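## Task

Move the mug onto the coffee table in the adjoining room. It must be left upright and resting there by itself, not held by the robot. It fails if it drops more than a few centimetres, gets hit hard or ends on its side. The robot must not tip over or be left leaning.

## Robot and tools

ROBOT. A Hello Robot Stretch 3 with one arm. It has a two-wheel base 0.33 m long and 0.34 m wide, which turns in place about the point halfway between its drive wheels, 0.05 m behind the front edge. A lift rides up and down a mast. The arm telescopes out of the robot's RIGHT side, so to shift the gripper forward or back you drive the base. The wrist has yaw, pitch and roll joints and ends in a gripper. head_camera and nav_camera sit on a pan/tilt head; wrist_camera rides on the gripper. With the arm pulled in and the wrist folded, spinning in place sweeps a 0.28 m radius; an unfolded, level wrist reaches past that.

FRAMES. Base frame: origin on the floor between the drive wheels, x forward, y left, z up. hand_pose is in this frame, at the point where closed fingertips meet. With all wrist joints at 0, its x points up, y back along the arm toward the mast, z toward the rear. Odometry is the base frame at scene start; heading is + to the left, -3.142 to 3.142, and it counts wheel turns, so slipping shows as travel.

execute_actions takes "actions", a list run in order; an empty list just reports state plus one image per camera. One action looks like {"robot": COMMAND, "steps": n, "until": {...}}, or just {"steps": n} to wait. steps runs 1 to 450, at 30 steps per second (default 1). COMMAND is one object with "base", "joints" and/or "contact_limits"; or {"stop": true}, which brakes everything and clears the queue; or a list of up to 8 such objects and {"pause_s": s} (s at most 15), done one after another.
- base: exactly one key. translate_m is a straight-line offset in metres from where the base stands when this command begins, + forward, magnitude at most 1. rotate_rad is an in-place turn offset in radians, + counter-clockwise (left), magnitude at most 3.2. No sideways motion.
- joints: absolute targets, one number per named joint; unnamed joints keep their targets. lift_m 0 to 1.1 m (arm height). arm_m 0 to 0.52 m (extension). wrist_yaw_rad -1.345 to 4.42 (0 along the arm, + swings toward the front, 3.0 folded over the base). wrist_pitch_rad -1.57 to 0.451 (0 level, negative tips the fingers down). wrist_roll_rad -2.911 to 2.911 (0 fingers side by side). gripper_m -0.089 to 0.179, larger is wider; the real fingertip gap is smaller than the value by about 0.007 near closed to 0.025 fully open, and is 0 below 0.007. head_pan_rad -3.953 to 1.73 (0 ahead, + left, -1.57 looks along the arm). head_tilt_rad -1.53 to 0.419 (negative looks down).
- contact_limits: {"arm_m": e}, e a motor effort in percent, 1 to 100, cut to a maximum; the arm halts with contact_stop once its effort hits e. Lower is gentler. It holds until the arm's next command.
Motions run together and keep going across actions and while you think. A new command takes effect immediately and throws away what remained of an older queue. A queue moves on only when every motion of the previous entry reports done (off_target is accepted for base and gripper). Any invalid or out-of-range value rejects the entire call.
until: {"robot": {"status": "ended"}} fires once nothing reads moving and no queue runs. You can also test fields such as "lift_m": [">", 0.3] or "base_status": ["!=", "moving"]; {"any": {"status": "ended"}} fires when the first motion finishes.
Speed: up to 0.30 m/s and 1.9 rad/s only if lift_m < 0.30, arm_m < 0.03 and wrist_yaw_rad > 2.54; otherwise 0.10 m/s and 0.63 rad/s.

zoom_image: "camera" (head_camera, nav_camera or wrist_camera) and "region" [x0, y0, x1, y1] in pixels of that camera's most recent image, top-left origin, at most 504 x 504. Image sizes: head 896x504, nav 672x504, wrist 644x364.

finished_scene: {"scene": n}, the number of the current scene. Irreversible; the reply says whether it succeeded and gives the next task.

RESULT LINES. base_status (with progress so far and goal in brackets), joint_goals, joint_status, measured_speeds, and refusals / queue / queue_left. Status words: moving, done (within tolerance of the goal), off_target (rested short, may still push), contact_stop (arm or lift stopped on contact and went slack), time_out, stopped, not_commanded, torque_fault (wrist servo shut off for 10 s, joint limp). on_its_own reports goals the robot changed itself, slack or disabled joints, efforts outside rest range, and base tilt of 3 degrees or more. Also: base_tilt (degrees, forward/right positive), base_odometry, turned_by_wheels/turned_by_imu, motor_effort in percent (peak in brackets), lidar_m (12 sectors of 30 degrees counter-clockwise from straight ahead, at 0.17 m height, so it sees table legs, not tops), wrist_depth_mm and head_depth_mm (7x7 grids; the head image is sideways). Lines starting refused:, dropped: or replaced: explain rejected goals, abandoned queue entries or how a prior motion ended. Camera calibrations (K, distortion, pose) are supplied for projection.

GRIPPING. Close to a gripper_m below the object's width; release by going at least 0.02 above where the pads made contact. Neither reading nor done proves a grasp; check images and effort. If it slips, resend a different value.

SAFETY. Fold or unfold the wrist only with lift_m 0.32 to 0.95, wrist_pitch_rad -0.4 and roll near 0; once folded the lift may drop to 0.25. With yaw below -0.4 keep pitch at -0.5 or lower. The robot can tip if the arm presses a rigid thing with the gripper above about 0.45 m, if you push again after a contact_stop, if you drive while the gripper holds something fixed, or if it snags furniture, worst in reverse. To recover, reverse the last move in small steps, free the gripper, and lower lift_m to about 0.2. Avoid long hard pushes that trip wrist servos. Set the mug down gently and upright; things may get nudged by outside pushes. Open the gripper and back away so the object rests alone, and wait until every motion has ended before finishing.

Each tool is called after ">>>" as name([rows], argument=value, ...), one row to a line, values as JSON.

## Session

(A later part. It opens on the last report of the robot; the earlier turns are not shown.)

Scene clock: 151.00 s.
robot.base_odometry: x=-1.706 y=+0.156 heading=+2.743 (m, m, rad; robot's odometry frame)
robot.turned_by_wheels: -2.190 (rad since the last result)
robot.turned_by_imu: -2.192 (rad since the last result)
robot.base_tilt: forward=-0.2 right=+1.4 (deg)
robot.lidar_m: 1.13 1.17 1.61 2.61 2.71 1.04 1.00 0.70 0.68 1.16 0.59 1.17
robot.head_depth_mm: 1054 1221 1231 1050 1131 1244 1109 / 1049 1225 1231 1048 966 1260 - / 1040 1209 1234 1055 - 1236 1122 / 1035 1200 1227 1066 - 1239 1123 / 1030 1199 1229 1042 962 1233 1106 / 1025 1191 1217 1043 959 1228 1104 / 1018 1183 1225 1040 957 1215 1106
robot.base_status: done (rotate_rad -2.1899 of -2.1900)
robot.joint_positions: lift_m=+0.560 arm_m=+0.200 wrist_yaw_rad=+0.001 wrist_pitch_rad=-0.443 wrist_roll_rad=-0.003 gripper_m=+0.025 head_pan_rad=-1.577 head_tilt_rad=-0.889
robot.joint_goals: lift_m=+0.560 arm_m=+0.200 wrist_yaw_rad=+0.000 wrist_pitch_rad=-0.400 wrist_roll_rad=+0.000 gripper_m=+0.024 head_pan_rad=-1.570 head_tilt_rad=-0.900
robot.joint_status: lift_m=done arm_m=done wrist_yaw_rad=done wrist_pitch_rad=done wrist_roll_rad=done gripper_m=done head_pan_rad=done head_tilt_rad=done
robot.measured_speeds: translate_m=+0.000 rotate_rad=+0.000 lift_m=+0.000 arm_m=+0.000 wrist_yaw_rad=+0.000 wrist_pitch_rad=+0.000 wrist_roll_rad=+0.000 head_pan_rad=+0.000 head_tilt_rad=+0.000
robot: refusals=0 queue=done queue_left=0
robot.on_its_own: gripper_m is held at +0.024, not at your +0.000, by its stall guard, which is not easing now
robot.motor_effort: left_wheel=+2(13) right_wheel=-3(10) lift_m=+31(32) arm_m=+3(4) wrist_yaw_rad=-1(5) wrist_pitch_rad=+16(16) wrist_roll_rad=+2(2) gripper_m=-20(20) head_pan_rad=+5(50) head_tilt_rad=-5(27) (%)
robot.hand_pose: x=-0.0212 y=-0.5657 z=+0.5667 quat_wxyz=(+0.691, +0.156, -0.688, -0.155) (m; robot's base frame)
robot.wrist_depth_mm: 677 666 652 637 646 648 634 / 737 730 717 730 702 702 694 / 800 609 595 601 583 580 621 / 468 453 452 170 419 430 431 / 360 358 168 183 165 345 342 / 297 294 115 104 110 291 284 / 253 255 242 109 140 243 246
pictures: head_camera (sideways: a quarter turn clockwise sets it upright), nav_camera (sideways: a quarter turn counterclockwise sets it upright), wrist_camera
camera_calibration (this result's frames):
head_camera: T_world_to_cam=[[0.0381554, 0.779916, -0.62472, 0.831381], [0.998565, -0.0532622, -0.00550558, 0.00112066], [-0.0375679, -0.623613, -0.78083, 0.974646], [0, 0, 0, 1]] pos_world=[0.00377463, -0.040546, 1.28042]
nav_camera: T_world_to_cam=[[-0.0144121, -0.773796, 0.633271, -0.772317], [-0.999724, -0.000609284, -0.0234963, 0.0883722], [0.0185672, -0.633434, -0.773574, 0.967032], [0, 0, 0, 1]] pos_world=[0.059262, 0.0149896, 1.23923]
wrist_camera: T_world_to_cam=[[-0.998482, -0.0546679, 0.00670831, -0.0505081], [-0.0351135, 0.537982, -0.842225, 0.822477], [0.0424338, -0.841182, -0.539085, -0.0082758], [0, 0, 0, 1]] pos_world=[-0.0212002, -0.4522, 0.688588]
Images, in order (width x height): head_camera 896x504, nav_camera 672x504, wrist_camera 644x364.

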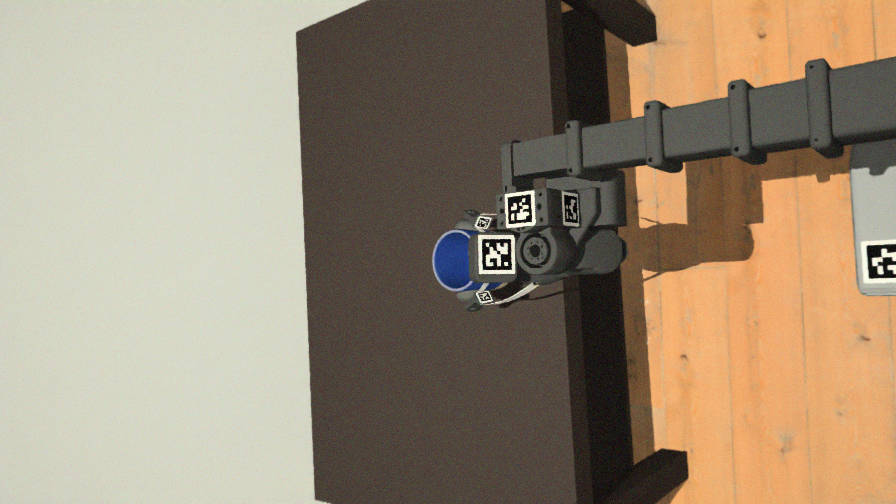

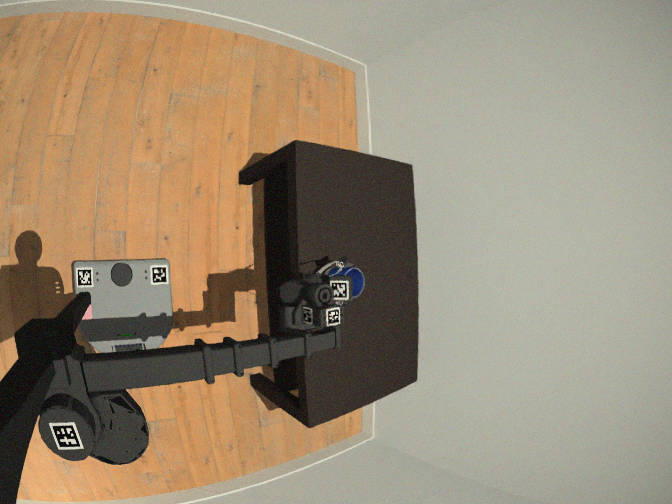

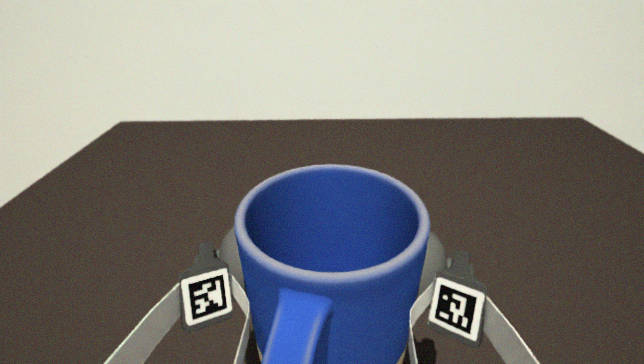

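>>> execute_actions([
  {"robot":{"joints":{"arm_m":0.35,"lift_m":0.51}},"steps":200,"until":{"robot":{"status":"ended"}}},
])

Scene clock: 154.73 s.
robot.base_odometry: x=-1.706 y=+0.156 heading=+2.743 (m, m, rad; robot's odometry frame)
robot.turned_by_wheels: +0.000 (rad since the last result)
robot.turned_by_imu: +0.001 (rad since the last result)
robot.base_tilt: forward=-0.2 right=+1.3 (deg)
robot.lidar_m: 1.13 1.17 1.61 2.61 2.72 1.03 1.00 0.71 0.68 1.16 0.59 1.17
robot.head_depth_mm: 1049 1233 1236 1050 1133 1235 1113 / 1045 1218 1233 1048 1216 1259 - / 1040 1212 1226 1094 1190 1238 1125 / 1036 1202 1228 - 964 1240 1128 / 1029 1197 1231 1037 959 1234 1109 / 1025 1197 1226 1042 958 1226 1104 / 1020 1181 1224 1037 961 1211 1104
robot.base_status: done (rotate_rad -2.1899 of -2.1900)
robot.joint_positions: lift_m=+0.510 arm_m=+0.350 wrist_yaw_rad=+0.001 wrist_pitch_rad=-0.443 wrist_roll_rad=-0.003 gripper_m=+0.025 head_pan_rad=-1.577 head_tilt_rad=-0.889
robot.joint_goals: lift_m=+0.510 arm_m=+0.350 wrist_yaw_rad=+0.000 wrist_pitch_rad=-0.400 wrist_roll_rad=+0.000 gripper_m=+0.024 head_pan_rad=-1.570 head_tilt_rad=-0.900
robot.joint_status: lift_m=done arm_m=done wrist_yaw_rad=done wrist_pitch_rad=done wrist_roll_rad=done gripper_m=done head_pan_rad=done head_tilt_rad=done
robot.measured_speeds: translate_m=+0.000 rotate_rad=+0.000 lift_m=+0.000 arm_m=+0.000 wrist_yaw_rad=+0.000 wrist_pitch_rad=+0.000 wrist_roll_rad=+0.000 head_pan_rad=+0.000 head_tilt_rad=+0.000
robot: refusals=0 queue=done queue_left=0
robot.on_its_own: gripper_m is held at +0.024, not at your +0.000, by its stall guard, which is not easing now
robot.motor_effort: left_wheel=+2(3) right_wheel=-4(4) lift_m=+22(32) arm_m=+3(4) wrist_yaw_rad=-1(1) wrist_pitch_rad=+16(16) wrist_roll_rad=+2(2) gripper_m=-19(19) head_pan_rad=+4(5) head_tilt_rad=-6(6) (%)
robot.hand_pose: x=-0.0212 y=-0.7157 z=+0.5171 quat_wxyz=(+0.691, +0.156, -0.688, -0.155) (m; robot's base frame)
robot.wrist_depth_mm: 531 526 522 513 512 507 509 / 592 585 574 569 567 552 536 / 605 472 466 460 456 451 444 / 359 353 347 170 327 341 337 / 283 282 168 183 165 272 271 / 231 233 116 104 110 226 225 / 199 200 190 109 140 191 194
pictures: head_camera (sideways: a quarter turn clockwise sets it upright), nav_camera (sideways: a quarter turn counterclockwise sets it upright), wrist_camera
camera_calibration (this result's frames):
head_camera: T_world_to_cam=[[0.0381552, 0.779916, -0.62472, 0.831381], [0.998565, -0.053262, -0.00550558, 0.00112066], [-0.0375677, -0.623613, -0.78083, 0.974646], [0, 0, 0, 1]] pos_world=[0.00377464, -0.040546, 1.28042]
nav_camera: T_world_to_cam=[[-0.0144119, -0.773796, 0.633271, -0.772317], [-0.999724, -0.000609522, -0.0234963, 0.0883722], [0.0185674, -0.633434, -0.773574, 0.967032], [0, 0, 0, 1]] pos_world=[0.0592619, 0.0149896, 1.23923]
wrist_camera: T_world_to_cam=[[-0.998485, -0.0546177, 0.00670639, -0.0583496], [-0.0350864, 0.538013, -0.842206, 0.861426], [0.0423912, -0.841165, -0.539115, -0.161148], [0, 0, 0, 1]] pos_world=[-0.0212056, -0.602197, 0.639012]
Images, in order (width x height): head_camera 896x504, nav_camera 672x504, wrist_camera 644x364.

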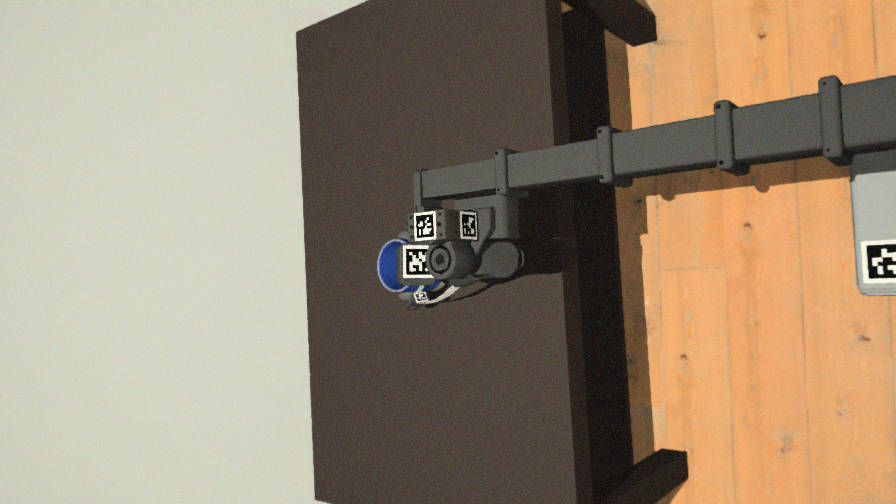

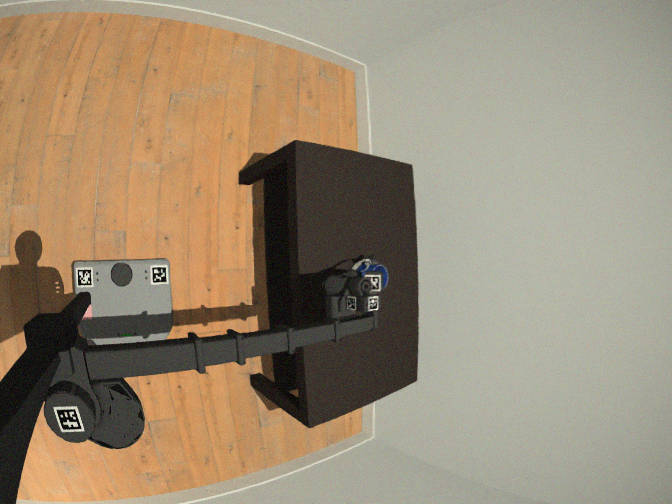

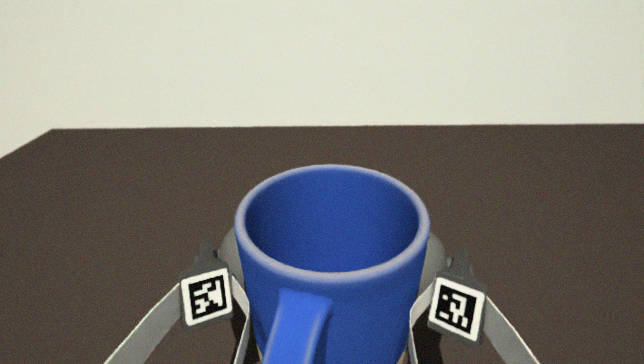

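Depths match the desk reading at 0.024 above the grasp height.

>>> execute_actions([
  {"robot":[{"joints":{"lift_m":0.487}},{"joints":{"gripper_m":0.17}},{"joints":{"lift_m":0.52,"arm_m":0.2}}],"steps":300,"until":{"robot":{"status":"ended"}}},
])

Scene clock: 160.77 s.
robot.base_odometry: x=-1.706 y=+0.156 heading=+2.743 (m, m, rad; robot's odometry frame)
robot.turned_by_wheels: +0.000 (rad since the last result)
robot.turned_by_imu: +0.002 (rad since the last result)
robot.base_tilt: forward=-0.2 right=+1.3 (deg)
robot.lidar_m: 1.13 1.18 1.61 2.61 2.71 1.04 1.00 0.71 0.68 1.16 0.59 1.17
robot.head_depth_mm: 1053 1227 1236 1046 1129 1238 1116 / 1048 1218 1234 1050 1211 1242 - / 1042 1212 1230 1047 - 1224 1124 / 1032 1205 1229 1022 - 1240 1128 / 1035 1190 1223 1042 958 1230 1110 / 1025 1187 1228 1042 959 1231 1103 / 1021 1183 1218 1039 958 1212 1104
robot.base_status: done (rotate_rad -2.1899 of -2.1900)
robot.joint_positions: lift_m=+0.520 arm_m=+0.200 wrist_yaw_rad=+0.001 wrist_pitch_rad=-0.420 wrist_roll_rad=-0.003 gripper_m=+0.170 head_pan_rad=-1.577 head_tilt_rad=-0.889
robot.joint_goals: lift_m=+0.520 arm_m=+0.200 wrist_yaw_rad=+0.000 wrist_pitch_rad=-0.400 wrist_roll_rad=+0.000 gripper_m=+0.170 head_pan_rad=-1.570 head_tilt_rad=-0.900
robot.joint_status: lift_m=done arm_m=done wrist_yaw_rad=done wrist_pitch_rad=done wrist_roll_rad=done gripper_m=done head_pan_rad=done head_tilt_rad=done
robot.measured_speeds: translate_m=+0.000 rotate_rad=+0.000 lift_m=+0.000 arm_m=+0.000 wrist_yaw_rad=+0.000 wrist_pitch_rad=+0.000 wrist_roll_rad=+0.000 head_pan_rad=+0.000 head_tilt_rad=+0.000
robot: refusals=0 queue=done queue_left=0
robot.motor_effort: left_wheel=+2(2) right_wheel=-3(3) lift_m=+29(30) arm_m=-2(2) wrist_yaw_rad=-2(1) wrist_pitch_rad=+7(16) wrist_roll_rad=+2(2) gripper_m=-1(84) head_pan_rad=+4(4) head_tilt_rad=-6(5) (%)
robot.hand_pose: x=-0.0212 y=-0.5695 z=+0.5321 quat_wxyz=(+0.693, +0.148, -0.690, -0.147) (m; robot's base frame)
robot.wrist_depth_mm: 676 676 666 640 655 637 625 / 730 736 734 714 692 692 688 / 789 546 524 459 515 506 502 / 399 392 390 261 376 380 376 / 307 315 305 293 302 303 300 / 263 252 253 250 250 249 248 / 210 212 215 215 213 211 215
pictures: head_camera (sideways: a quarter turn clockwise sets it upright), nav_camera (sideways: a quarter turn counterclockwise sets it upright), wrist_camera
camera_calibration (this result's frames):
head_camera: T_world_to_cam=[[0.0381552, 0.779916, -0.62472, 0.831381], [0.998565, -0.053262, -0.00550558, 0.00112066], [-0.0375677, -0.623613, -0.78083, 0.974646], [0, 0, 0, 1]] pos_world=[0.00377464, -0.040546, 1.28042]
nav_camera: T_world_to_cam=[[-0.0144119, -0.773796, 0.633271, -0.772317], [-0.999724, -0.000609521, -0.0234963, 0.0883722], [0.0185674, -0.633434, -0.773574, 0.967033], [0, 0, 0, 1]] pos_world=[0.0592619, 0.0149896, 1.23923]
wrist_camera: T_world_to_cam=[[-0.998485, -0.0544464, 0.0079627, -0.0510335], [-0.03506, 0.517965, -0.854683, 0.79059], [0.04241, -0.853667, -0.519089, -0.0479362], [0, 0, 0, 1]] pos_world=[-0.0212051, -0.453198, 0.651227]
Images, in order (width x height): head_camera 896x504, nav_camera 672x504, wrist_camera 644x364.

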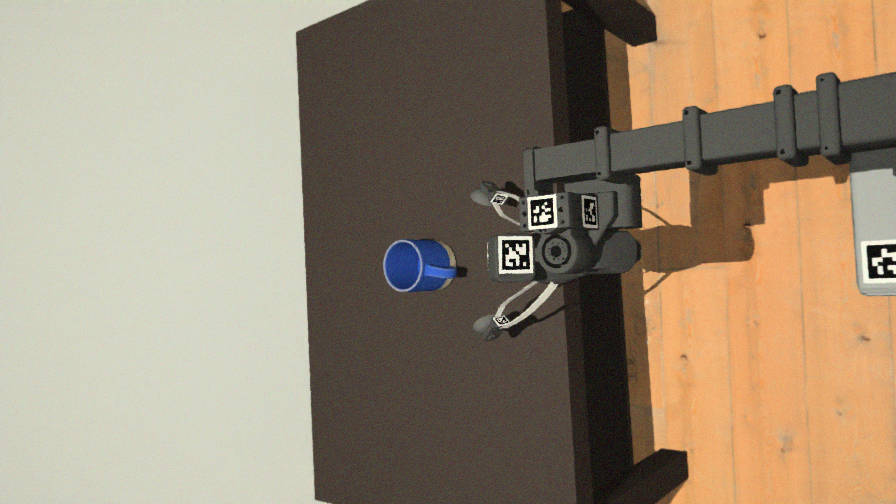

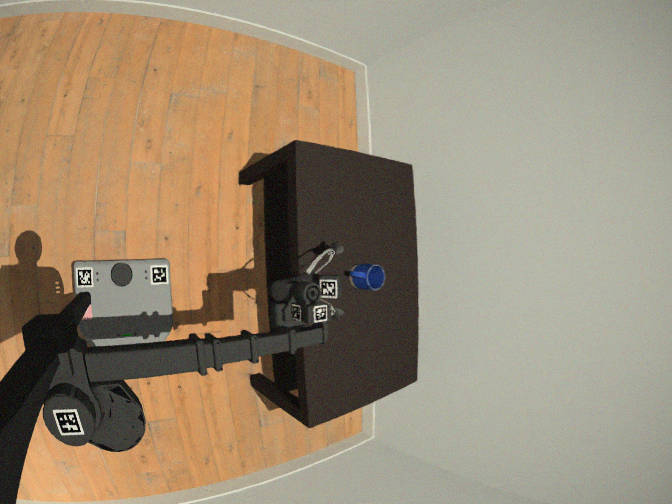

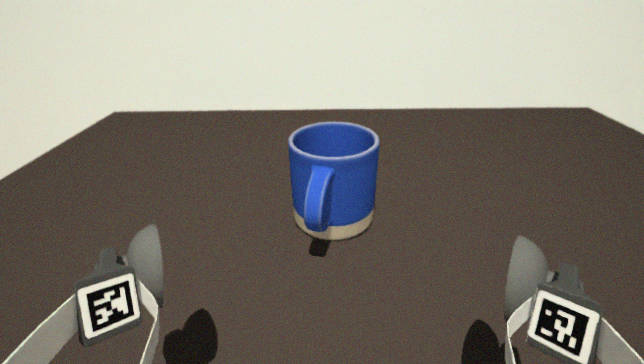

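>>> finished_scene(scene=2)

The scene is finished: the task was done.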